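# Move yellow sponges into the tote and onto the counter

## Task

Look for a yellow sponge on the bench. If one is there, finish with one yellow sponge inside the tote beside the door and the other yellow sponge on the counter. If the bench has no yellow sponge, move the sponge that starts on the counter into the tote. Anything placed in the tote must sit fully within its rim, with nothing sticking out past the edge. The cartons must stay on the bench. The robot must not fall or be left leaning, or the task fails. Nothing counts as done if it only stays in place because the robot is holding it at the end.

## Robot and tools

ROBOT. A Hello Robot Stretch 4 with a single arm. It has an omni-wheel base, a lift that rides up and down a mast, an arm that telescopes straight out, a wrist with yaw, pitch and roll, and a two-finger gripper. It stands about 1.6 m tall, and no part of the base rim is more than 0.23 m from the base origin. There are four onboard cameras. head_camera sits atop the mast and looks forward and down; turn the base to aim it. head_left_camera and head_right_camera are fisheyes on either side of it, looking more steeply down, and they show the base and arm. wrist_camera looks along the fingers, with the fingertips near the bottom of its image.

FRAMES. Base frame: origin on the floor below the base centre, x forward, y left, z up. hand_pose is reported in this frame and marks the point centred between the fingers, 0.015 m back from the tips. With all wrist joints at 0 its axes line up with the base axes. The printed value may be a little off. The odometry frame is the base frame as it was when the scene began.

execute_actions. Arguments: actions, a list holding one action or none, and cameras, a list of camera names (head_camera, head_left_camera, head_right_camera, wrist_camera, or all); omitted, null or ["all"] returns every camera, [] returns none. An empty actions list only reports state and images. An action holds base, joints or both, plus optional pace and contact_limits; alternatively it holds only end_of_arm.
- base: exactly one key, a relative offset measured from where the base last reported itself. translate_m: straight drive in metres, forward positive, -2 to 2. strafe_m: sideways drive in metres, left positive, -2 to 2. rotate_rad: turn in place in radians, counter-clockwise (left) positive, -3.2 to 3.2.
- joints: absolute targets by name. lift_m 0 to 1.2 m; arm_m 0 to 0.55 m extension; wrist_yaw_rad -1.134 to 4.276 (0 forward, positive left, 3.14 stowed back, above 3.4 the arm may obstruct); wrist_pitch_rad -1.117 to 4.259 (0 level, 1.57 pointing down); wrist_roll_rad -1.117 to 4.259 (0 fingers level, positive turns clockwise seen from behind); gripper_m 0 to 0.08 m finger gap. Tolerances for done: lift and arm ±0.004, yaw and roll ±0.02, pitch ±0.05, gripper ±0.002. Joint targets beyond range are clipped and reported; any other bad value or unknown key rejects the whole call.
- pace: "slow", "default", "fast" or "max"; base up to 0.1/0.3/0.4/0.6 m/s and 1/2/3/4 rad/s. With lift_m above 0.2 the base is slowed further, to 0.3 m/s and 1 rad/s at lift 1.2.
- contact_limits: {"arm_m": value}, 0 (gentlest) to 0.75 (firmest), default 0.5; how hard the arm may push before it halts.
- end_of_arm: "enable_torque" restores wrist or gripper motors that shut off.
Motions in one action begin together. A single action runs no more than 15 s. Anything not named keeps chasing its earlier target. If any result reports a stop, the remaining calls in that reply are skipped. To unfold at the start, send lift_m 0.4 with wrist_yaw_rad 0 together.

wait: seconds, 0 to 10. Commands nothing; returns state and images like an empty action.

zoom_image: camera (one of the four names) and region [x0, y0, x1, y1] in pixels of that camera's most recent full image, origin top-left, at most 504 by 504. Gives a closer look.

finished_scene: scene, the integer number of the scene being ended. It is final; the result tells whether the goal was met and gives the following task. The goal must still hold once the robot lets go.

RESULT LINES. base_status and joint_status: outcome of each motion: done (for the base, wheels turned the full amount even if they slipped), off_target (stopped short, may still push), contact_stop_at_<key> (hit something; that part then goes slack), limit_stop_at_<name> (built-in limit, e.g. tilt over 6 degrees or own_body), time_out, torque_fault. on_its_own: things not commanded by this call; "held at" is a joint's current target. lidar_m: 12 distances in metres, 30-degree sectors starting straight ahead and going counter-clockwise (4th left, 7th behind, 10th right); "-" means nothing seen or closer than 0.25 m; it sees from about 0.15 m up, may miss glass and thin legs. wrist_depth_mm: 7 by 7 grid of depths, 100 to 2000 mm, top-left first. base_odometry: wheel-count pose, heading -3.142 to 3.142, left positive. turned_by_wheels vs turned_by_imu differing over about 0.1 rad signals a bump or slip. base_tilt in degrees, forward and right positive, with a fixed bias up to about 1.5. motor_effort: percent of maximum, positive toward higher joint values, bracket is peak of last action; wheel motors positive turn the base right. pictures: camera order of returned images.

GRIPPING. Close to a gap smaller than the object. After gripping, off_target usually means something is held; done usually means empty, though thin or light items can still read done. Keep gripper effort within about 50 points of 0 or the motor shuts off and may drop the item. A wrist motor also shuts off if pressed hard or carrying more than about 2.7 kg level.

AVOID. Dropping, slamming or shoving objects; hard pushes with the arm (use low contact limits near surfaces); turning or driving with over 1 kg held and arm_m above 0.2, especially at fast paces; raising the tilted-up, rolled gripper into the body (pitch below -0.2 with roll below -0.4 or above 4). Loose items may occasionally get nudged; check before finishing. The world keeps running while you think.

Each tool is called after "Request:" by a JSON object that holds its "method" and its "body", one argument or row to a line.

## Session

Request:
{"method": "execute_actions", "body": {
  "actions": []
}}

Scene clock: 0.00 s.
base_odometry: x=+0.000 y=+0.000 heading=+0.000 (m, m, rad; odometry frame)
turned_by_wheels: +0.000 (rad since the last result)
turned_by_imu: +0.000 (rad since the last result)
base_tilt: forward=+0.4 right=+0.3 (deg)
lidar_m: 0.69 0.66 0.72 1.03 2.37 1.07 0.75 0.73 0.78 2.01 1.95 1.31
base_status: not commanded
joint_positions: lift_m=+0.160 arm_m=-0.002 wrist_yaw_rad=+3.127 wrist_pitch_rad=+0.015 wrist_roll_rad=-0.001 gripper_m=+0.040
joint_status: not commanded
motor_effort: lift_m=+21 arm_m=-2 wrist_yaw_rad=+0 wrist_pitch_rad=-8 wrist_roll_rad=-1 gripper_m=+1 wheel_0=+0 wheel_1=+0 wheel_2=+1 (%)
hand_pose: x=-0.0424 y=+0.0905 z=+0.3347 quat_wxyz=(+0.007, -0.008, +0.000, +1.000) (m; base frame)
wrist_depth_mm: - 134 1138 1281 - - - / - 114 142 - - - - / - 121 156 - - - - / 139 138 1205 - - - - / 750 854 904 1042 1160 1808 1708 / 229 788 142 1025 140 1138 1008 / 224 - - 842 - - -
pictures: head_camera, head_left_camera, head_right_camera, wrist_camera
Images, in order (width x height): head_camera 420x560, head_left_camera 420x672, head_right_camera 420x672, wrist_camera 616x392.

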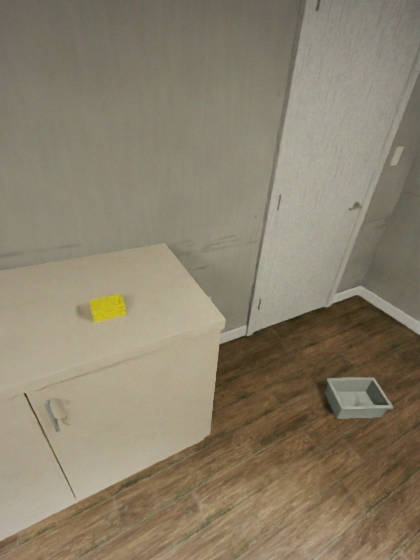

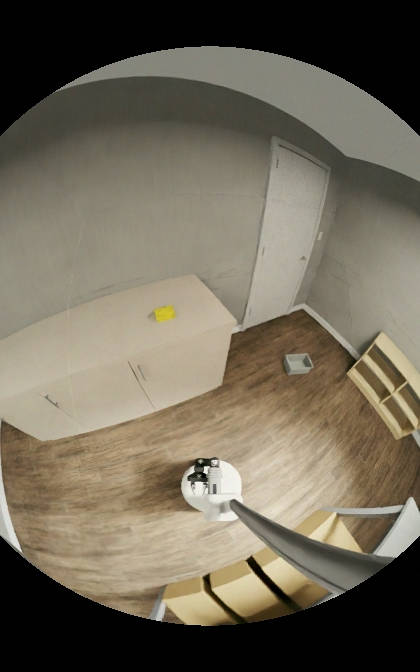

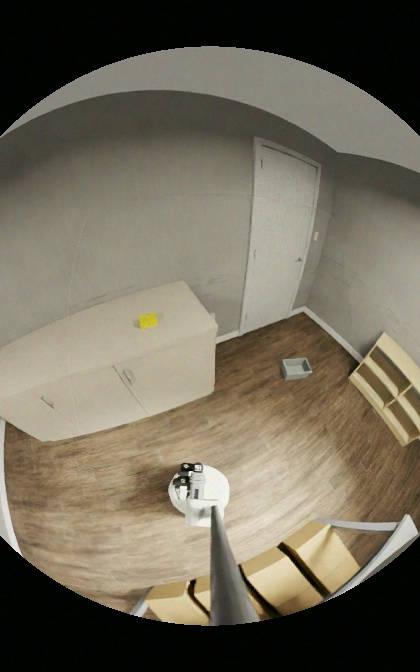

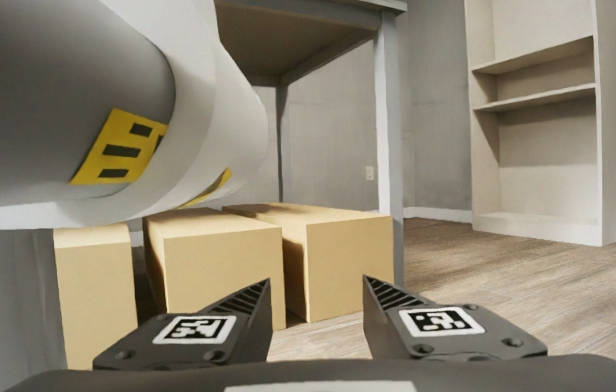

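Request:
{"method": "execute_actions", "body": {
  "actions": [
    {"base":{"rotate_rad":-2.75},"pace":"fast"}
  ]
}}

Scene clock: 4.90 s.
base_odometry: x=+0.000 y=+0.000 heading=-2.750 (m, m, rad; odometry frame)
turned_by_wheels: -2.750 (rad since the last result)
turned_by_imu: -2.755 (rad since the last result)
base_tilt: forward=+0.4 right=+0.4 (deg)
lidar_m: 0.73 0.75 0.96 1.94 1.33 0.72 0.67 0.70 0.92 2.35 2.21 0.79
base_status: done
joint_positions: lift_m=+0.160 arm_m=-0.002 wrist_yaw_rad=+3.127 wrist_pitch_rad=+0.015 wrist_roll_rad=-0.001 gripper_m=+0.040
joint_status: not commanded
motor_effort: lift_m=+21(21) arm_m=-2(2) wrist_yaw_rad=+1(2) wrist_pitch_rad=-8(8) wrist_roll_rad=-1(1) gripper_m=+1(1) wheel_0=+0(14) wheel_1=-2(11) wheel_2=-1(4) (%)
hand_pose: x=-0.0423 y=+0.0906 z=+0.3347 quat_wxyz=(+0.007, -0.008, +0.000, +1.000) (m; base frame)
wrist_depth_mm: - 134 809 820 820 1464 1464 / - 114 142 809 820 1464 1464 / - 121 156 820 842 1464 1499 / 139 138 820 842 842 1464 1537 / 809 809 842 831 842 1537 1499 / 229 878 142 904 140 1138 1008 / 224 - - 854 - - -
pictures: head_camera, head_left_camera, head_right_camera, wrist_camera
Images, in order (width x height): head_camera 420x560, head_left_camera 420x672, head_right_camera 420x672, wrist_camera 616x392.

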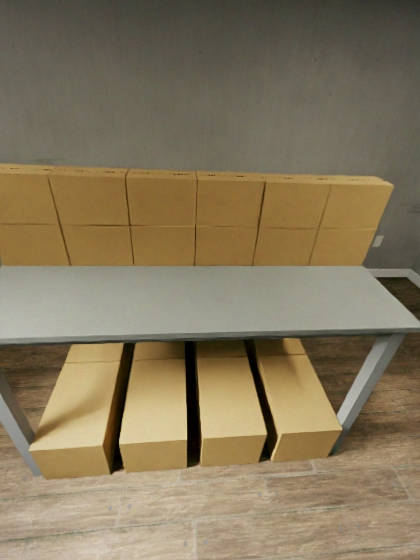

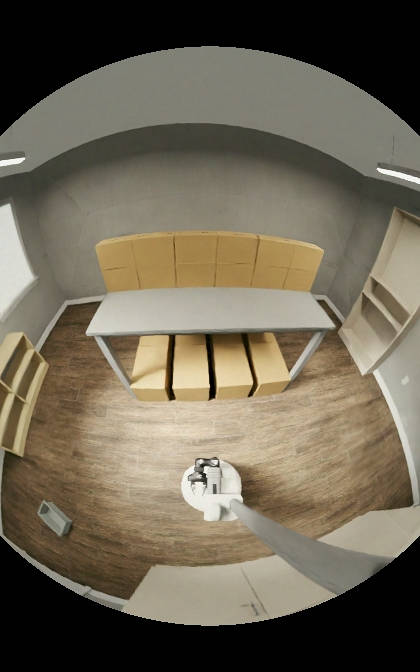

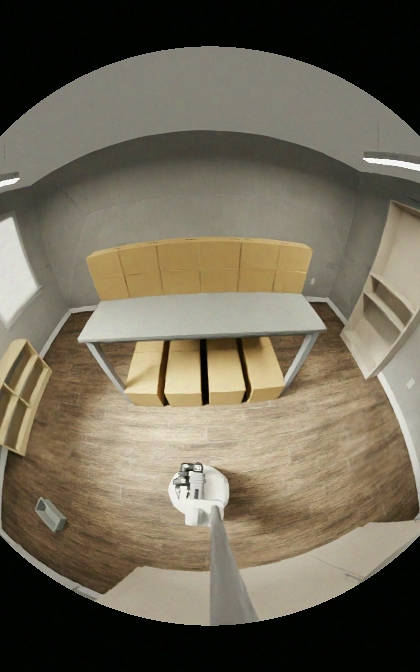

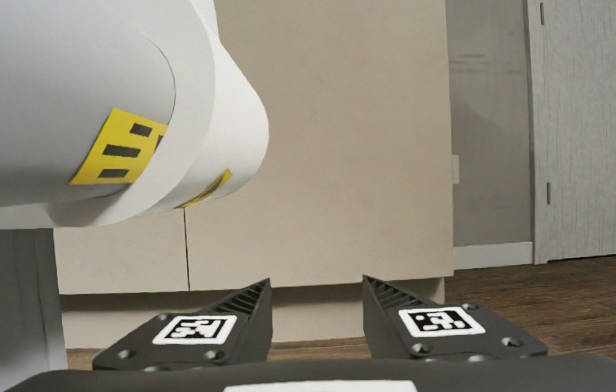

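Request:
{"method": "execute_actions", "body": {
  "actions": [
    {"base":{"translate_m":0.3},"pace":"fast"}
  ],
  "cameras": []
}}

Request:
{"method": "execute_actions", "body": {
  "actions": [
    {"base":{"strafe_m":1.35},"pace":"max"}
  ]
}}

Scene clock: 17.63 s.
base_odometry: x=-0.277 y=-0.115 heading=-2.750 (m, m, rad; odometry frame)
turned_by_wheels: +0.000 (rad since the last result)
turned_by_imu: -0.002 (rad since the last result)
base_tilt: forward=+0.3 right=+0.3 (deg)
lidar_m: 0.42 0.44 0.59 1.99 1.49 1.08 0.97 1.00 1.34 2.34 0.71 0.47
base_status: done
joint_positions: lift_m=+0.160 arm_m=-0.002 wrist_yaw_rad=+3.127 wrist_pitch_rad=+0.015 wrist_roll_rad=-0.001 gripper_m=+0.040
joint_status: not commanded
motor_effort: lift_m=+21(21) arm_m=-2(2) wrist_yaw_rad=+1(1) wrist_pitch_rad=-8(8) wrist_roll_rad=-2(1) gripper_m=+2(2) wheel_0=+1(2) wheel_1=+0(6) wheel_2=+1(12) (%)
hand_pose: x=-0.0423 y=+0.0905 z=+0.3347 quat_wxyz=(+0.007, -0.008, +0.000, +1.000) (m; base frame)
wrist_depth_mm: - 134 1078 1118 1138 1756 1808 / - 114 142 1098 1098 1756 1756 / - 121 156 1138 1138 1863 1808 / 138 138 1118 1118 1138 1808 1808 / 1098 1098 1138 1138 1205 1808 1708 / 229 1160 142 1138 140 1138 1008 / 223 - - 842 - - -
pictures: none
No camera images: the call's "cameras" was empty. Leave "cameras" out to get every camera's image.

Scene clock: 21.20 s.
base_odometry: x=+0.238 y=-1.362 heading=-2.750 (m, m, rad; odometry frame)
turned_by_wheels: +0.000 (rad since the last result)
turned_by_imu: -0.002 (rad since the last result)
base_tilt: forward=+0.4 right=+0.3 (deg)
lidar_m: 1.99 1.62 0.71 0.64 0.66 1.38 0.89 1.39 1.46 1.99 0.71 0.84
base_status: done
joint_positions: lift_m=+0.160 arm_m=-0.002 wrist_yaw_rad=+3.127 wrist_pitch_rad=+0.015 wrist_roll_rad=-0.001 gripper_m=+0.040
joint_status: not commanded
motor_effort: lift_m=+21(21) arm_m=-1(2) wrist_yaw_rad=+1(1) wrist_pitch_rad=-8(8) wrist_roll_rad=-1(1) gripper_m=+0(2) wheel_0=+1(12) wheel_1=-1(11) wheel_2=+0(1) (%)
hand_pose: x=-0.0423 y=+0.0905 z=+0.3347 quat_wxyz=(+0.007, -0.008, +0.000, +1.000) (m; base frame)
wrist_depth_mm: - 134 1808 1808 1921 1756 1255 / - 114 142 1863 1863 1756 1255 / - 121 156 1808 1863 1756 1281 / 139 138 1808 1921 1863 1808 1308 / 1499 1808 1863 1808 1863 1618 1255 / 228 1160 142 991 140 1138 1008 / 224 - - 842 - - -
pictures: head_camera, head_left_camera, head_right_camera, wrist_camera
Images, in order (width x height): head_camera 420x560, head_left_camera 420x672, head_right_camera 420x672, wrist_camera 616x392.

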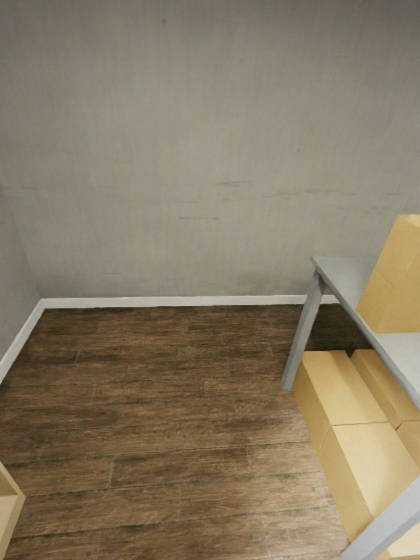

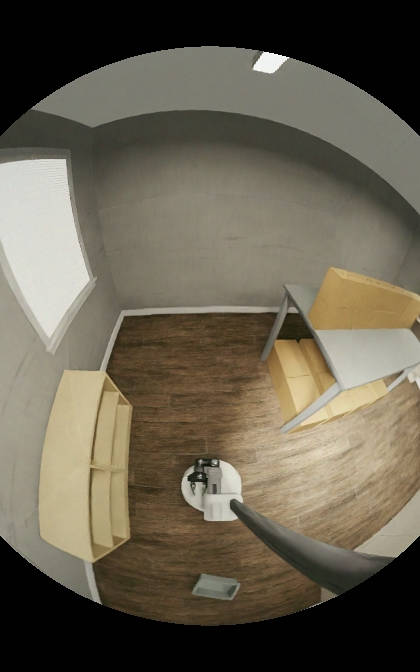

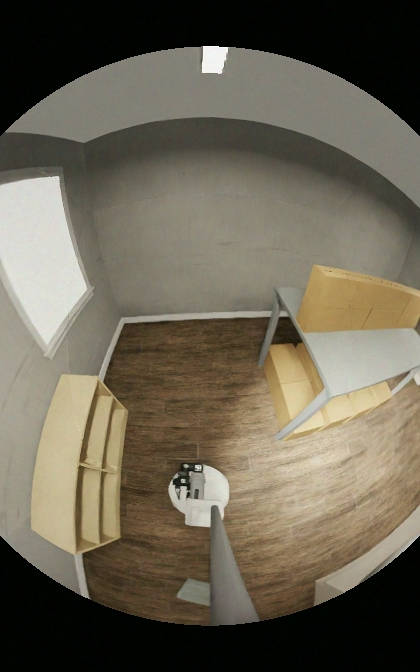

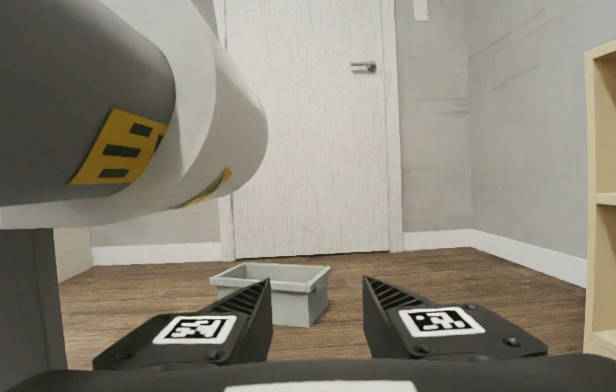

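Request:
{"method": "execute_actions", "body": {
  "actions": [
    {"base":{"translate_m":1.2},"joints":{"lift_m":0.8,"wrist_yaw_rad":0},"pace":"max"}
  ]
}}

Scene clock: 27.03 s.
base_odometry: x=-0.871 y=-1.820 heading=-2.750 (m, m, rad; odometry frame)
turned_by_wheels: +0.000 (rad since the last result)
turned_by_imu: -0.006 (rad since the last result)
base_tilt: forward=+0.4 right=+0.3 (deg)
lidar_m: 0.79 0.81 1.03 1.12 0.93 1.00 2.05 0.81 0.55 0.50 1.29 0.86
base_status: done
joint_positions: lift_m=+0.800 arm_m=-0.002 wrist_yaw_rad=+0.000 wrist_pitch_rad=+0.015 wrist_roll_rad=-0.001 gripper_m=+0.040
joint_status: all done
motor_effort: lift_m=+24(29) arm_m=-2(2) wrist_yaw_rad=+0(8) wrist_pitch_rad=-7(8) wrist_roll_rad=-1(1) gripper_m=+2(2) wheel_0=-2(9) wheel_1=-1(8) wheel_2=+0(16) (%)
hand_pose: x=+0.3817 y=-0.0874 z=+0.9748 quat_wxyz=(+1.000, -0.001, +0.007, +0.000) (m; base frame)
wrist_depth_mm: 554 564 574 585 585 597 603 / 559 564 580 585 585 603 609 / 564 574 574 591 603 609 621 / 564 580 585 591 603 615 627 / 569 580 585 597 609 609 627 / 580 585 142 603 140 621 634 / 580 - - 603 - - -
pictures: head_camera, head_left_camera, head_right_camera, wrist_camera
Images, in order (width x height): head_camera 420x560, head_left_camera 420x672, head_right_camera 420x672, wrist_camera 616x392.

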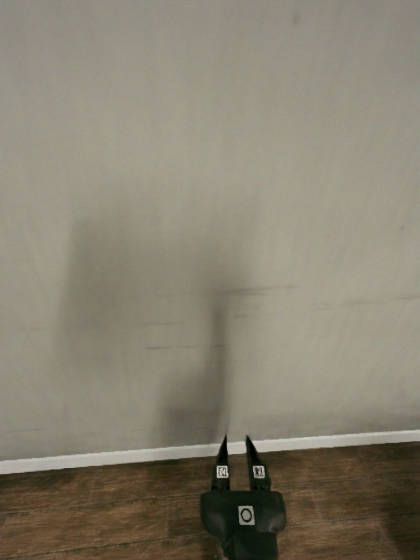

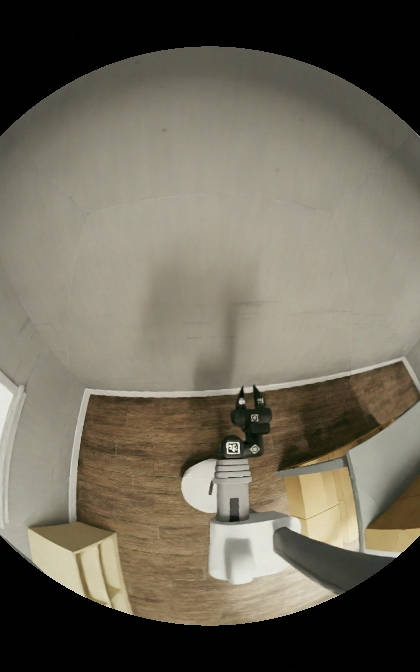

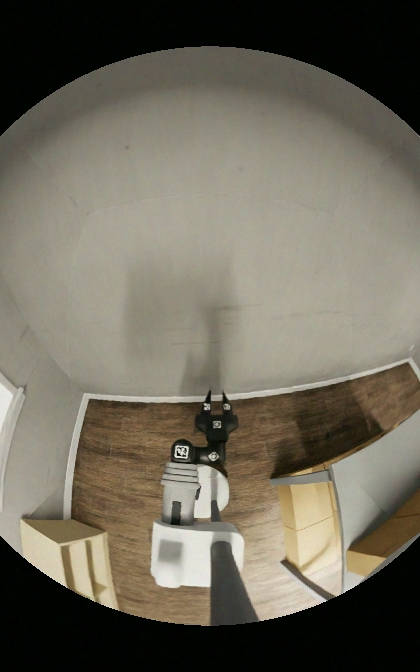

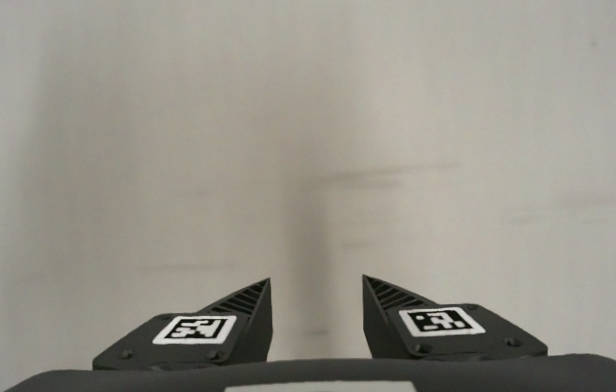

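Request:
{"method": "execute_actions", "body": {
  "actions": [
    {"base":{"rotate_rad":-1.5},"pace":"fast"}
  ]
}}

Scene clock: 30.83 s.
base_odometry: x=-0.871 y=-1.821 heading=+2.033 (m, m, rad; odometry frame)
turned_by_wheels: -1.500 (rad since the last result)
turned_by_imu: -1.503 (rad since the last result)
base_tilt: forward=+0.4 right=+0.4 (deg)
lidar_m: 0.50 1.18 0.84 0.79 0.81 1.15 1.12 0.90 1.08 2.11 0.73 0.54
base_status: done
joint_positions: lift_m=+0.800 arm_m=-0.002 wrist_yaw_rad=+0.000 wrist_pitch_rad=+0.015 wrist_roll_rad=-0.001 gripper_m=+0.040
joint_status: not commanded
motor_effort: lift_m=+24(24) arm_m=-2(2) wrist_yaw_rad=+0(0) wrist_pitch_rad=-8(8) wrist_roll_rad=-1(2) gripper_m=+3(2) wheel_0=+1(9) wheel_1=+1(9) wheel_2=+0(6) (%)
hand_pose: x=+0.3817 y=-0.0874 z=+0.9748 quat_wxyz=(+1.000, -0.001, +0.007, +0.000) (m; base frame)
wrist_depth_mm: 1308 1863 - - - 530 382 / 1308 1983 - - - 539 382 / 1281 1863 - - 1138 549 387 / 1281 1921 - - 1025 559 392 / 1281 1921 - 580 549 492 389 / 1255 1661 142 336 140 340 303 / 1229 - - 293 - - -
pictures: head_camera, head_left_camera, head_right_camera, wrist_camera
Images, in order (width x height): head_camera 420x560, head_left_camera 420x672, head_right_camera 420x672, wrist_camera 616x392.

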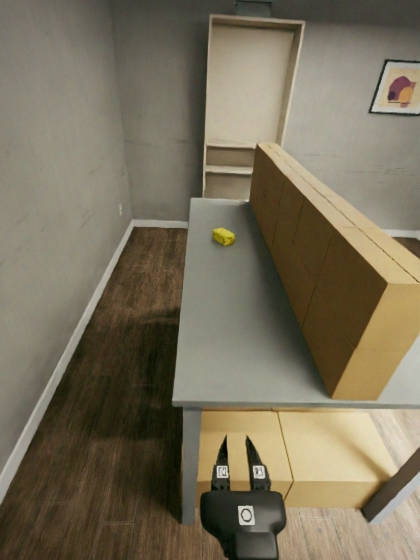

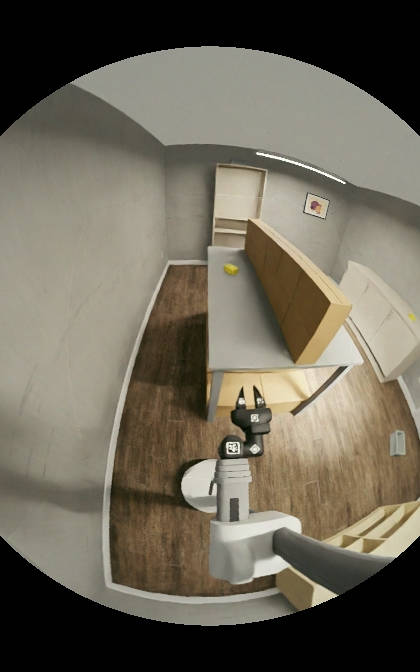

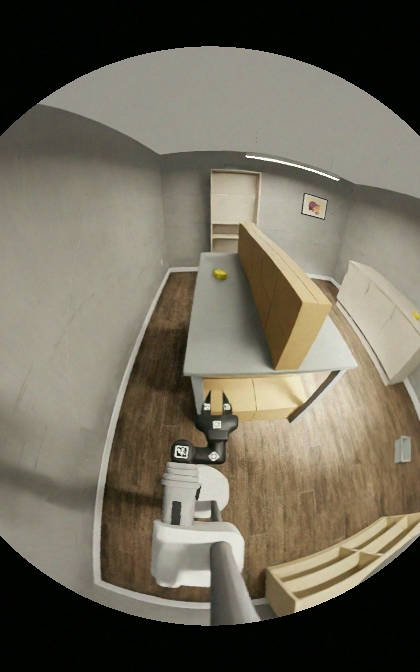

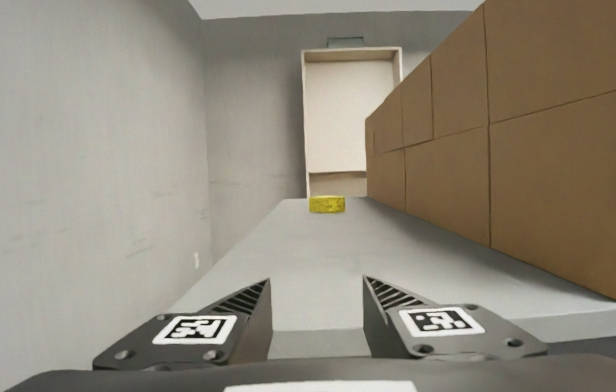

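Request:
{"method": "execute_actions", "body": {
  "actions": [
    {"base":{"strafe_m":0.44},"joints":{"lift_m":1.0,"wrist_pitch_rad":0.9,"gripper_m":0.08},"pace":"fast"}
  ],
  "cameras": ["head_camera","head_right_camera"]
}}

Scene clock: 39.20 s.
base_odometry: x=-1.265 y=-2.017 heading=+2.033 (m, m, rad; odometry frame)
turned_by_wheels: +0.000 (rad since the last result)
turned_by_imu: -0.001 (rad since the last result)
base_tilt: forward=+0.4 right=+0.4 (deg)
lidar_m: 1.45 0.53 0.37 0.35 0.38 0.52 1.14 1.19 1.22 2.52 0.75 0.61
base_status: done
joint_positions: lift_m=+1.000 arm_m=-0.002 wrist_yaw_rad=+0.000 wrist_pitch_rad=+0.902 wrist_roll_rad=-0.001 gripper_m=+0.080
joint_status: all done
motor_effort: lift_m=+26(29) arm_m=-2(1) wrist_yaw_rad=+0(1) wrist_pitch_rad=-5(5) wrist_roll_rad=-1(1) gripper_m=+4(7) wheel_0=+2(10) wheel_1=+0(11) wheel_2=+0(1) (%)
hand_pose: x=+0.3010 y=-0.0874 z=+1.0111 quat_wxyz=(+0.900, +0.000, +0.436, +0.000) (m; base frame)
wrist_depth_mm: 668 976 1983 - 1618 1576 452 / 661 976 1756 1808 1464 1366 1336 / 668 960 1618 1618 1430 1205 1182 / 661 960 1464 1430 1336 1078 512 / 647 946 1336 1308 1229 931 946 / 647 820 157 1160 1138 129 991 / - - 151 1118 1078 - -
pictures: head_camera, head_right_camera
Images, in order (width x height): head_camera 420x560, head_right_camera 420x672.

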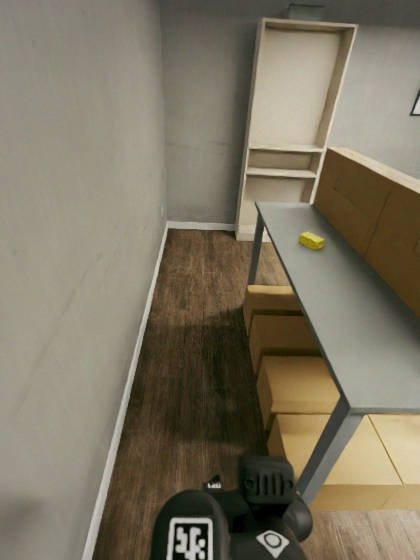

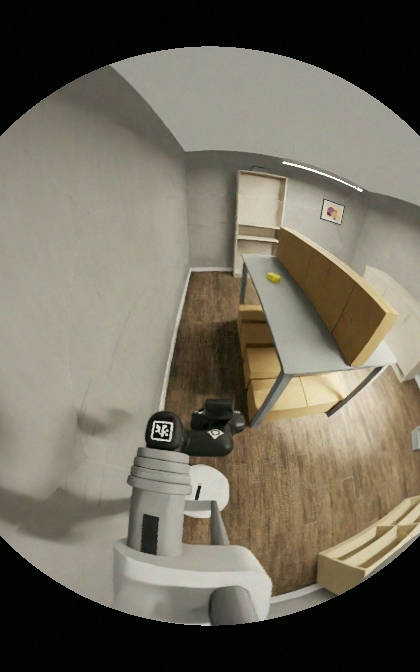

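Request:
{"method": "execute_actions", "body": {
  "actions": [
    {"base":{"translate_m":0.9},"pace":"fast"}
  ],
  "cameras": ["head_camera","head_right_camera"]
}}

Request:
{"method": "zoom_image", "body": {
  "camera": "head_right_camera",
  "region": [170, 250, 420, 550]
}}

Scene clock: 49.37 s.
base_odometry: x=-1.667 y=-1.211 heading=+2.033 (m, m, rad; odometry frame)
turned_by_wheels: +0.000 (rad since the last result)
turned_by_imu: -0.005 (rad since the last result)
base_tilt: forward=+0.4 right=+0.3 (deg)
lidar_m: 1.73 0.57 0.41 0.38 0.40 0.54 1.42 1.92 0.37 0.35 0.36 0.50
base_status: done
joint_positions: lift_m=+1.000 arm_m=-0.002 wrist_yaw_rad=+0.000 wrist_pitch_rad=+0.902 wrist_roll_rad=-0.001 gripper_m=+0.080
joint_status: not commanded
motor_effort: lift_m=+25(25) arm_m=-2(2) wrist_yaw_rad=+0(1) wrist_pitch_rad=-5(5) wrist_roll_rad=-1(1) gripper_m=+4(5) wheel_0=+0(8) wheel_1=-1(10) wheel_2=+1(12) (%)
hand_pose: x=+0.3010 y=-0.0874 z=+1.0111 quat_wxyz=(+0.900, +0.000, +0.436, +0.000) (m; base frame)
wrist_depth_mm: 707 1042 - - - 1983 445 / 707 1042 1863 1808 1756 1756 418 / 707 1042 1576 1618 1576 1537 1182 / 691 1025 1464 1464 1366 1078 1060 / 699 1008 1308 1308 1229 1008 976 / 683 866 157 1160 1098 129 904 / - - 151 1118 1098 - -
pictures: head_camera, head_right_camera
Images, in order (width x height): head_camera 420x560, head_right_camera 420x672.

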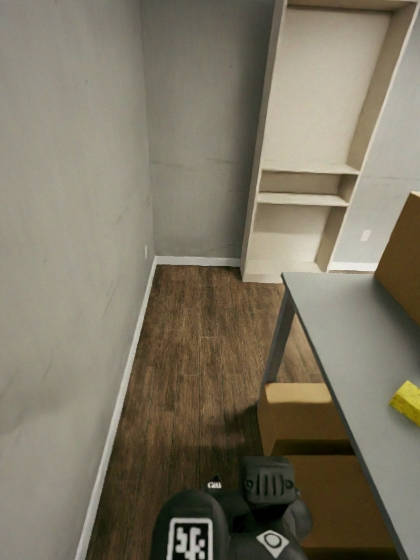

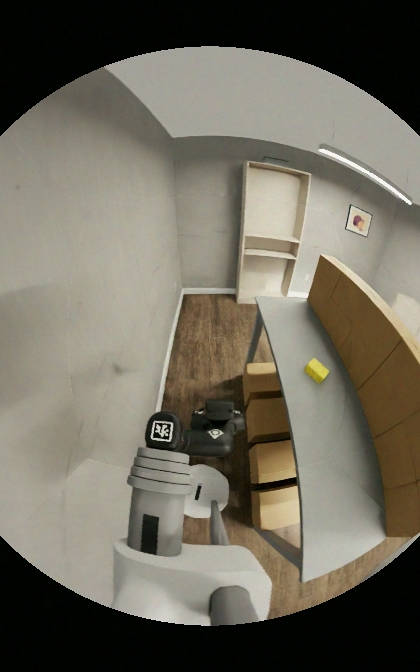

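Region (170, 250, 420, 550) of head_right_camera's 420x672 image, scaled by 1.680, with more detail than that image has.

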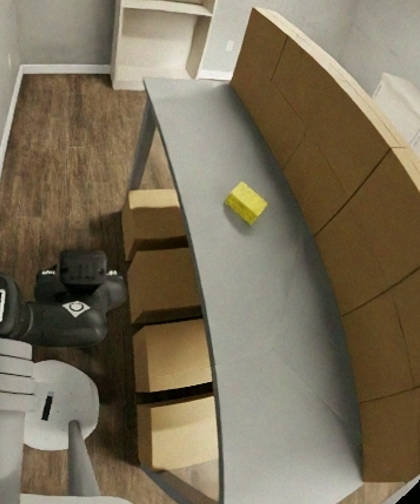

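Request:
{"method": "execute_actions", "body": {
  "actions": [
    {"base":{"translate_m":0.3},"joints":{"lift_m":1.12,"wrist_pitch_rad":1.57},"pace":"fast"}
  ],
  "cameras": []
}}

Request:
{"method": "execute_actions", "body": {
  "actions": [
    {"base":{"rotate_rad":-1.03},"joints":{"arm_m":0.25},"pace":"fast"}
  ]
}}

Scene clock: 58.93 s.
base_odometry: x=-1.801 y=-0.943 heading=+2.033 (m, m, rad; odometry frame)
turned_by_wheels: +0.000 (rad since the last result)
turned_by_imu: -0.002 (rad since the last result)
base_tilt: forward=+0.4 right=+0.3 (deg)
lidar_m: 1.77 0.58 0.41 0.37 0.42 0.57 1.43 0.55 0.38 0.33 0.36 0.50
base_status: done
joint_positions: lift_m=+1.120 arm_m=-0.002 wrist_yaw_rad=+0.000 wrist_pitch_rad=+1.570 wrist_roll_rad=-0.001 gripper_m=+0.080
joint_status: all done
motor_effort: lift_m=+26(28) arm_m=-2(2) wrist_yaw_rad=+0(2) wrist_pitch_rad=-1(3) wrist_roll_rad=-1(1) gripper_m=+5(4) wheel_0=+1(5) wheel_1=+1(7) wheel_2=+1(11) (%)
hand_pose: x=+0.1692 y=-0.0874 z=+1.0852 quat_wxyz=(+0.707, +0.000, +0.707, +0.000) (m; base frame)
wrist_depth_mm: 715 1042 1205 1182 1160 946 931 / 707 1042 1205 1229 1205 976 960 / 707 1042 1255 1255 1229 976 960 / 707 1025 1255 1205 1229 960 946 / 707 1008 1042 1025 1229 976 960 / 683 878 157 1042 1255 129 960 / - - 151 1255 1229 - -
pictures: none
No camera images: the call's "cameras" was empty. Leave "cameras" out to get every camera's image.

Scene clock: 61.03 s.
base_odometry: x=-1.801 y=-0.943 heading=+1.004 (m, m, rad; odometry frame)
turned_by_wheels: -1.030 (rad since the last result)
turned_by_imu: -1.031 (rad since the last result)
base_tilt: forward=+0.4 right=+0.3 (deg)
lidar_m: 0.37 0.50 1.67 0.59 0.40 0.38 0.40 0.60 1.52 0.53 0.36 0.34
base_status: done
joint_positions: lift_m=+1.120 arm_m=+0.249 wrist_yaw_rad=+0.000 wrist_pitch_rad=+1.570 wrist_roll_rad=-0.001 gripper_m=+0.080
joint_status: all done
motor_effort: lift_m=+26(26) arm_m=+4(4) wrist_yaw_rad=+0(1) wrist_pitch_rad=+0(1) wrist_roll_rad=-2(1) gripper_m=+4(3) wheel_0=+2(8) wheel_1=+1(7) wheel_2=+2(6) (%)
hand_pose: x=+0.4204 y=-0.0874 z=+1.0852 quat_wxyz=(+0.707, +0.000, +0.707, +0.000) (m; base frame)
wrist_depth_mm: 319 315 317 270 310 312 310 / 319 319 317 272 315 314 312 / 320 320 319 319 317 315 314 / 1255 322 320 319 320 317 315 / 1281 1255 322 324 320 317 317 / 1255 1255 157 1042 324 129 320 / - - 151 1042 322 - -
pictures: head_camera, head_left_camera, head_right_camera, wrist_camera
Images, in order (width x height): head_camera 420x560, head_left_camera 420x672, head_right_camera 420x672, wrist_camera 616x392.

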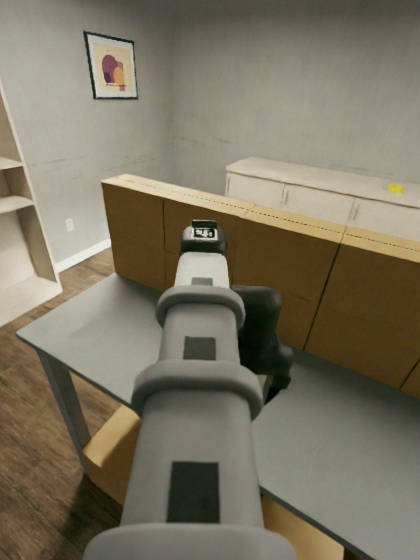

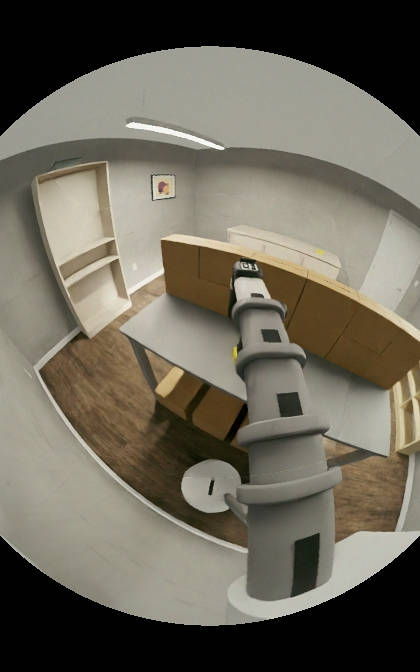

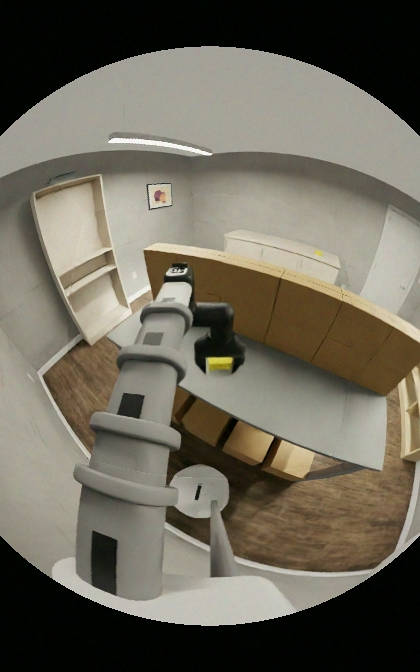

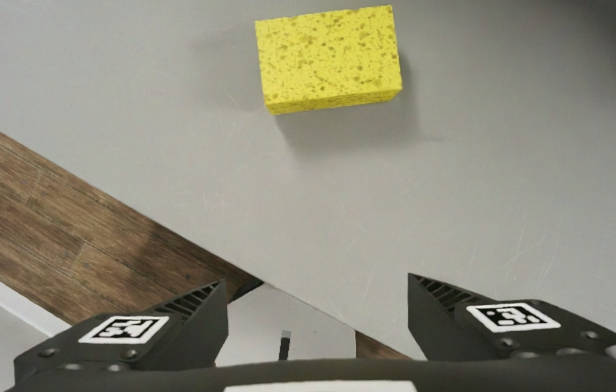

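Request:
{"method": "execute_actions", "body": {
  "actions": [
    {"joints":{"arm_m":0.385,"wrist_roll_rad":1.45,"lift_m":1.07},"contact_limits":{"arm_m":0.2}}
  ],
  "cameras": ["wrist_camera","head_right_camera"]
}}

Scene clock: 73.90 s.
base_odometry: x=-1.801 y=-0.943 heading=+1.004 (m, m, rad; odometry frame)
turned_by_wheels: +0.000 (rad since the last result)
turned_by_imu: -0.001 (rad since the last result)
base_tilt: forward=+0.4 right=+0.3 (deg)
lidar_m: 0.37 0.52 1.66 0.59 0.42 0.39 0.41 0.56 1.51 0.51 0.36 0.34
base_status: not commanded
joint_positions: lift_m=+1.070 arm_m=+0.384 wrist_yaw_rad=+0.000 wrist_pitch_rad=+1.570 wrist_roll_rad=+1.450 gripper_m=+0.080
joint_status: all done
motor_effort: lift_m=+16(24) arm_m=+4(4) wrist_yaw_rad=+0(0) wrist_pitch_rad=+0(1) wrist_roll_rad=+0(5) gripper_m=+3(4) wheel_0=+2(2) wheel_1=+1(1) wheel_2=+2(2) (%)
contact_limits: arm_m 0.2
hand_pose: x=+0.5553 y=-0.0874 z=+1.0360 quat_wxyz=(+0.530, +0.469, +0.529, -0.469) (m; base frame)
wrist_depth_mm: 235 265 265 265 263 260 258 / 264 268 266 265 264 263 263 / 272 270 268 267 266 264 264 / 274 272 271 224 268 267 266 / 278 274 273 227 271 268 268 / 278 277 157 228 271 129 976 / - - 151 276 274 - -
pictures: head_right_camera, wrist_camera
Images, in order (width x height): head_right_camera 420x672, wrist_camera 616x392.

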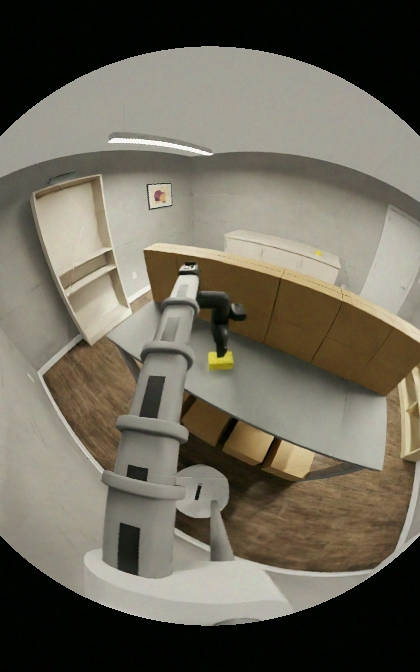

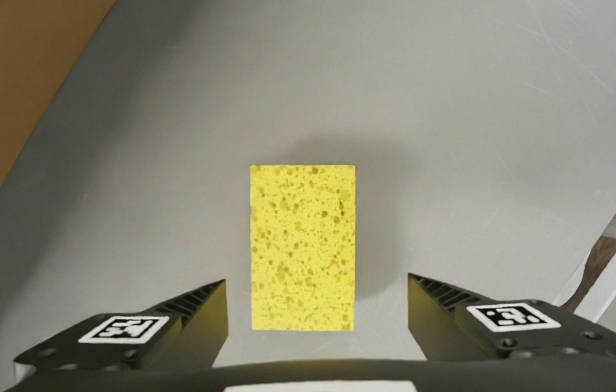

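Request:
{"method": "execute_actions", "body": {
  "actions": [
    {"joints":{"arm_m":0.393,"lift_m":1.03}}
  ],
  "cameras": ["wrist_camera"]
}}

Scene clock: 78.17 s.
base_odometry: x=-1.801 y=-0.943 heading=+1.004 (m, m, rad; odometry frame)
turned_by_wheels: +0.000 (rad since the last result)
turned_by_imu: -0.001 (rad since the last result)
base_tilt: forward=+0.4 right=+0.3 (deg)
lidar_m: 0.38 0.51 1.63 0.58 0.42 0.38 0.41 0.58 1.53 0.51 0.36 0.35
base_status: not commanded
joint_positions: lift_m=+1.030 arm_m=+0.392 wrist_yaw_rad=+0.000 wrist_pitch_rad=+1.570 wrist_roll_rad=+1.450 gripper_m=+0.080
joint_status: all done
motor_effort: lift_m=+16(17) arm_m=+4(2) wrist_yaw_rad=+0(1) wrist_pitch_rad=-1(1) wrist_roll_rad=+0(0) gripper_m=+3(4) wheel_0=+2(2) wheel_1=+2(1) wheel_2=+2(2) (%)
hand_pose: x=+0.5632 y=-0.0874 z=+0.9959 quat_wxyz=(+0.530, +0.469, +0.529, -0.469) (m; base frame)
wrist_depth_mm: 227 227 225 224 224 222 221 / 229 229 227 226 225 223 223 / 231 229 229 228 226 226 225 / 232 233 231 185 228 228 227 / 236 234 233 186 229 229 229 / 237 235 157 187 187 129 - / - - 152 189 211 - -
pictures: wrist_camera
Images, in order (width x height): wrist_camera 616x392.

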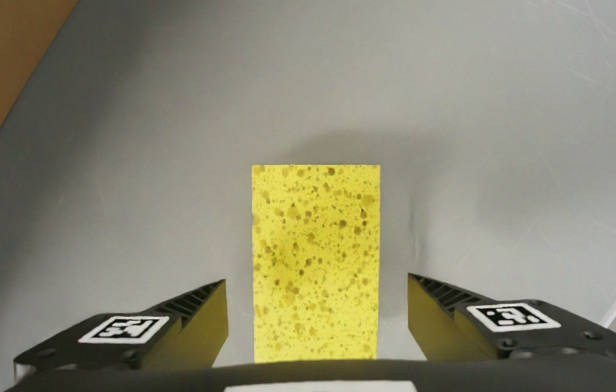

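Request:
{"method": "execute_actions", "body": {
  "actions": [
    {"joints":{"lift_m":0.985}}
  ],
  "cameras": ["wrist_camera"]
}}

Request:
{"method": "execute_actions", "body": {
  "actions": [
    {"joints":{"gripper_m":0.04}}
  ],
  "cameras": ["wrist_camera"]
}}

Request:
{"method": "execute_actions", "body": {
  "actions": [
    {"joints":{"lift_m":1.05}}
  ],
  "cameras": ["wrist_camera"]
}}

Scene clock: 85.50 s.
base_odometry: x=-1.801 y=-0.943 heading=+1.004 (m, m, rad; odometry frame)
turned_by_wheels: +0.000 (rad since the last result)
turned_by_imu: -0.001 (rad since the last result)
base_tilt: forward=+0.4 right=+0.3 (deg)
lidar_m: 0.37 0.51 1.67 0.59 0.41 0.39 0.41 0.57 1.51 0.51 0.35 0.34
base_status: not commanded
joint_positions: lift_m=+0.985 arm_m=+0.392 wrist_yaw_rad=+0.000 wrist_pitch_rad=+1.570 wrist_roll_rad=+1.450 gripper_m=+0.080
joint_status: all done
motor_effort: lift_m=+16(15) arm_m=+5(5) wrist_yaw_rad=+0(0) wrist_pitch_rad=+0(0) wrist_roll_rad=+1(0) gripper_m=+4(5) wheel_0=+2(2) wheel_1=+1(1) wheel_2=+2(2) (%)
hand_pose: x=+0.5632 y=-0.0874 z=+0.9510 quat_wxyz=(+0.530, +0.469, +0.529, -0.469) (m; base frame)
wrist_depth_mm: 183 182 181 180 179 179 - / 184 184 182 182 181 180 179 / 186 185 184 183 182 181 181 / 187 186 185 140 140 183 182 / 189 188 186 141 141 184 183 / 190 189 143 142 142 129 - / - - 143 143 142 - -
pictures: wrist_camera
Images, in order (width x height): wrist_camera 616x392.

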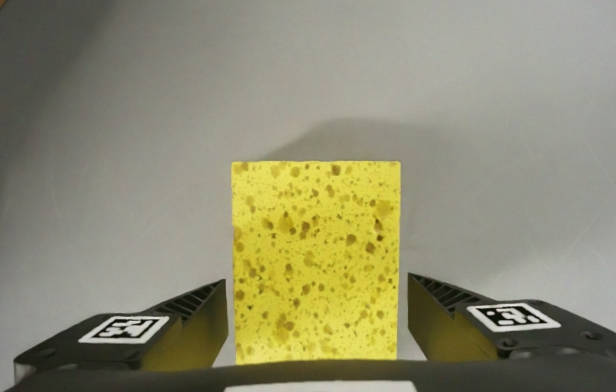

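Scene clock: 86.50 s.
base_odometry: x=-1.801 y=-0.943 heading=+1.004 (m, m, rad; odometry frame)
turned_by_wheels: +0.000 (rad since the last result)
turned_by_imu: +0.000 (rad since the last result)
base_tilt: forward=+0.4 right=+0.3 (deg)
lidar_m: 0.36 0.52 1.65 0.55 0.40 0.38 0.38 0.57 1.51 0.52 0.36 0.34
base_status: not commanded
joint_positions: lift_m=+0.985 arm_m=+0.392 wrist_yaw_rad=+0.000 wrist_pitch_rad=+1.570 wrist_roll_rad=+1.450 gripper_m=+0.059
joint_status: gripper_m off_target (ended at +0.059, target +0.040)
on_its_own: gripper_m is held at +0.054, not at your +0.040, by its contact guard: the fingers met something
motor_effort: lift_m=+16(16) arm_m=+5(5) wrist_yaw_rad=+0(0) wrist_pitch_rad=-1(1) wrist_roll_rad=+0(0) gripper_m=-36(33) wheel_0=+2(2) wheel_1=+1(1) wheel_2=+2(2) (%)
hand_pose: x=+0.5632 y=-0.0874 z=+0.9510 quat_wxyz=(+0.530, +0.469, +0.529, -0.469) (m; base frame)
wrist_depth_mm: 183 182 181 180 180 179 - / 184 183 182 182 181 180 179 / 186 185 184 182 182 181 181 / 187 186 185 139 140 183 182 / 189 189 187 141 141 184 183 / 190 190 142 142 141 185 185 / 192 - 130 142 142 - -
pictures: wrist_camera
Images, in order (width x height): wrist_camera 616x392.

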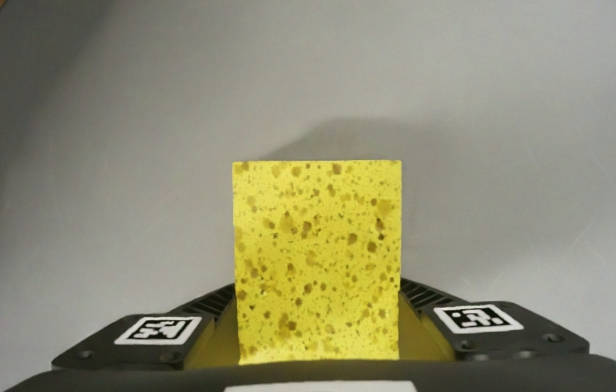

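Scene clock: 87.70 s.
base_odometry: x=-1.801 y=-0.943 heading=+1.004 (m, m, rad; odometry frame)
turned_by_wheels: +0.000 (rad since the last result)
turned_by_imu: +0.000 (rad since the last result)
base_tilt: forward=+0.4 right=+0.3 (deg)
lidar_m: 0.37 0.51 1.62 0.58 0.41 0.38 0.41 0.58 1.53 0.51 0.38 0.35
base_status: not commanded
joint_positions: lift_m=+1.050 arm_m=+0.392 wrist_yaw_rad=+0.000 wrist_pitch_rad=+1.570 wrist_roll_rad=+1.450 gripper_m=+0.059
joint_status: all done
on_its_own: gripper_m is held at +0.054, not at your +0.040, by its contact guard: the fingers met something
motor_effort: lift_m=+26(26) arm_m=+5(5) wrist_yaw_rad=+0(1) wrist_pitch_rad=-1(1) wrist_roll_rad=+0(0) gripper_m=-36(35) wheel_0=+2(2) wheel_1=+1(1) wheel_2=+2(2) (%)
hand_pose: x=+0.5633 y=-0.0874 z=+1.0151 quat_wxyz=(+0.530, +0.469, +0.529, -0.469) (m; base frame)
wrist_depth_mm: 226 245 245 243 241 240 240 / 248 248 246 245 243 241 241 / 251 249 249 246 245 245 243 / 253 252 249 139 140 247 245 / 255 253 251 141 141 248 248 / 256 255 142 141 141 249 250 / 259 - 130 142 142 - -
pictures: wrist_camera
Images, in order (width x height): wrist_camera 616x392.

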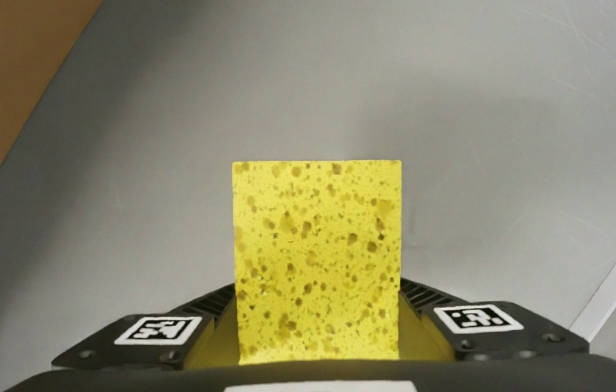

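Request:
{"method": "execute_actions", "body": {
  "actions": [
    {"joints":{"arm_m":0.2},"pace":"fast"}
  ],
  "cameras": []
}}

Request:
{"method": "execute_actions", "body": {
  "actions": [
    {"base":{"rotate_rad":-0.53},"joints":{"arm_m":0},"pace":"fast"}
  ],
  "cameras": []
}}

Request:
{"method": "execute_actions", "body": {
  "actions": [
    {"base":{"strafe_m":-1.2},"pace":"fast"}
  ],
  "cameras": ["head_camera","head_right_camera"]
}}

Scene clock: 95.70 s.
base_odometry: x=-1.801 y=-0.943 heading=+1.004 (m, m, rad; odometry frame)
turned_by_wheels: +0.000 (rad since the last result)
turned_by_imu: -0.001 (rad since the last result)
base_tilt: forward=+0.4 right=+0.3 (deg)
lidar_m: 0.37 0.53 1.66 0.58 0.41 0.39 0.41 0.58 1.52 0.51 0.36 0.34
base_status: not commanded
joint_positions: lift_m=+1.050 arm_m=+0.201 wrist_yaw_rad=+0.000 wrist_pitch_rad=+1.570 wrist_roll_rad=+1.450 gripper_m=+0.059
joint_status: all done
on_its_own: gripper_m is held at +0.054, not at your +0.040, by its contact guard: the fingers met something
motor_effort: lift_m=+26(26) arm_m=-4(6) wrist_yaw_rad=+1(0) wrist_pitch_rad=-1(1) wrist_roll_rad=-1(0) gripper_m=-36(36) wheel_0=+2(2) wheel_1=+1(1) wheel_2=+2(2) (%)
hand_pose: x=+0.3718 y=-0.0874 z=+1.0151 quat_wxyz=(+0.529, +0.469, +0.529, -0.469) (m; base frame)
wrist_depth_mm: 247 247 246 245 243 243 1118 / 249 248 247 246 245 1138 1118 / 251 250 249 247 247 1160 1138 / 253 253 251 139 140 946 1138 / 257 254 253 141 141 946 1138 / 257 256 142 142 141 946 1060 / 259 - 130 143 142 - -
pictures: none
No camera images: the call's "cameras" was empty. Leave "cameras" out to get every camera's image.

Scene clock: 97.20 s.
base_odometry: x=-1.801 y=-0.943 heading=+0.475 (m, m, rad; odometry frame)
turned_by_wheels: -0.529 (rad since the last result)
turned_by_imu: -0.530 (rad since the last result)
base_tilt: forward=+0.4 right=+0.3 (deg)
lidar_m: 0.35 0.37 0.50 1.72 0.60 0.44 0.38 0.40 0.55 1.47 0.49 0.37
base_status: done
joint_positions: lift_m=+1.050 arm_m=+0.001 wrist_yaw_rad=+0.000 wrist_pitch_rad=+1.570 wrist_roll_rad=+1.450 gripper_m=+0.059
joint_status: all done
on_its_own: gripper_m is held at +0.054, not at your +0.040, by its contact guard: the fingers met something
motor_effort: lift_m=+26(26) arm_m=-4(4) wrist_yaw_rad=+1(1) wrist_pitch_rad=-1(1) wrist_roll_rad=-1(2) gripper_m=-35(36) wheel_0=+3(3) wheel_1=+2(5) wheel_2=+2(5) (%)
hand_pose: x=+0.1718 y=-0.0874 z=+1.0151 quat_wxyz=(+0.529, +0.469, +0.529, -0.469) (m; base frame)
wrist_depth_mm: 249 878 891 1138 1138 1118 931 / 252 878 931 1138 1160 1118 891 / 253 878 904 1138 1160 1160 891 / 258 917 904 139 140 1078 891 / 263 931 917 141 140 1078 377 / 266 931 142 142 141 1042 842 / 262 - 130 143 142 - -
pictures: none
No camera images: the call's "cameras" was empty. Leave "cameras" out to get every camera's image.

Scene clock: 102.00 s.
base_odometry: x=-1.252 y=-2.010 heading=+0.475 (m, m, rad; odometry frame)
turned_by_wheels: +0.000 (rad since the last result)
turned_by_imu: -0.002 (rad since the last result)
base_tilt: forward=+0.3 right=+0.3 (deg)
lidar_m: 2.46 0.72 0.63 1.41 0.58 0.40 0.37 0.37 0.55 1.14 1.18 1.21
base_status: done
joint_positions: lift_m=+1.050 arm_m=+0.001 wrist_yaw_rad=+0.000 wrist_pitch_rad=+1.570 wrist_roll_rad=+1.450 gripper_m=+0.059
joint_status: not commanded
on_its_own: gripper_m is held at +0.054, not at your +0.040, by its contact guard: the fingers met something
motor_effort: lift_m=+25(26) arm_m=-4(5) wrist_yaw_rad=+0(1) wrist_pitch_rad=-1(1) wrist_roll_rad=-1(1) gripper_m=-35(36) wheel_0=+0(9) wheel_1=+2(10) wheel_2=+0(2) (%)
hand_pose: x=+0.1718 y=-0.0874 z=+1.0152 quat_wxyz=(+0.529, +0.469, +0.529, -0.469) (m; base frame)
wrist_depth_mm: 1138 1160 1138 1138 1118 1138 917 / 1160 1160 1160 1160 1118 1138 878 / 1205 1160 1160 1138 1160 1160 866 / 1160 1160 1182 139 140 1060 842 / 1160 1229 1182 141 141 1042 379 / 1205 1205 142 142 141 1042 809 / 1229 - 130 143 142 - -
pictures: head_camera, head_right_camera
Images, in order (width x height): head_camera 420x560, head_right_camera 420x672.

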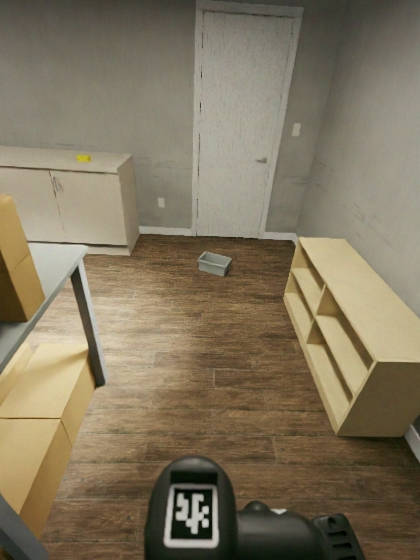

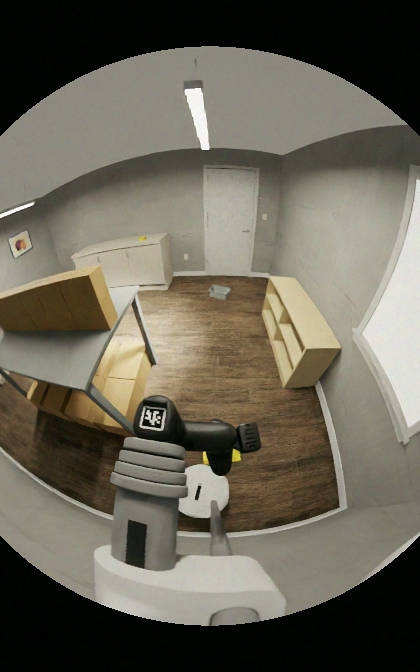

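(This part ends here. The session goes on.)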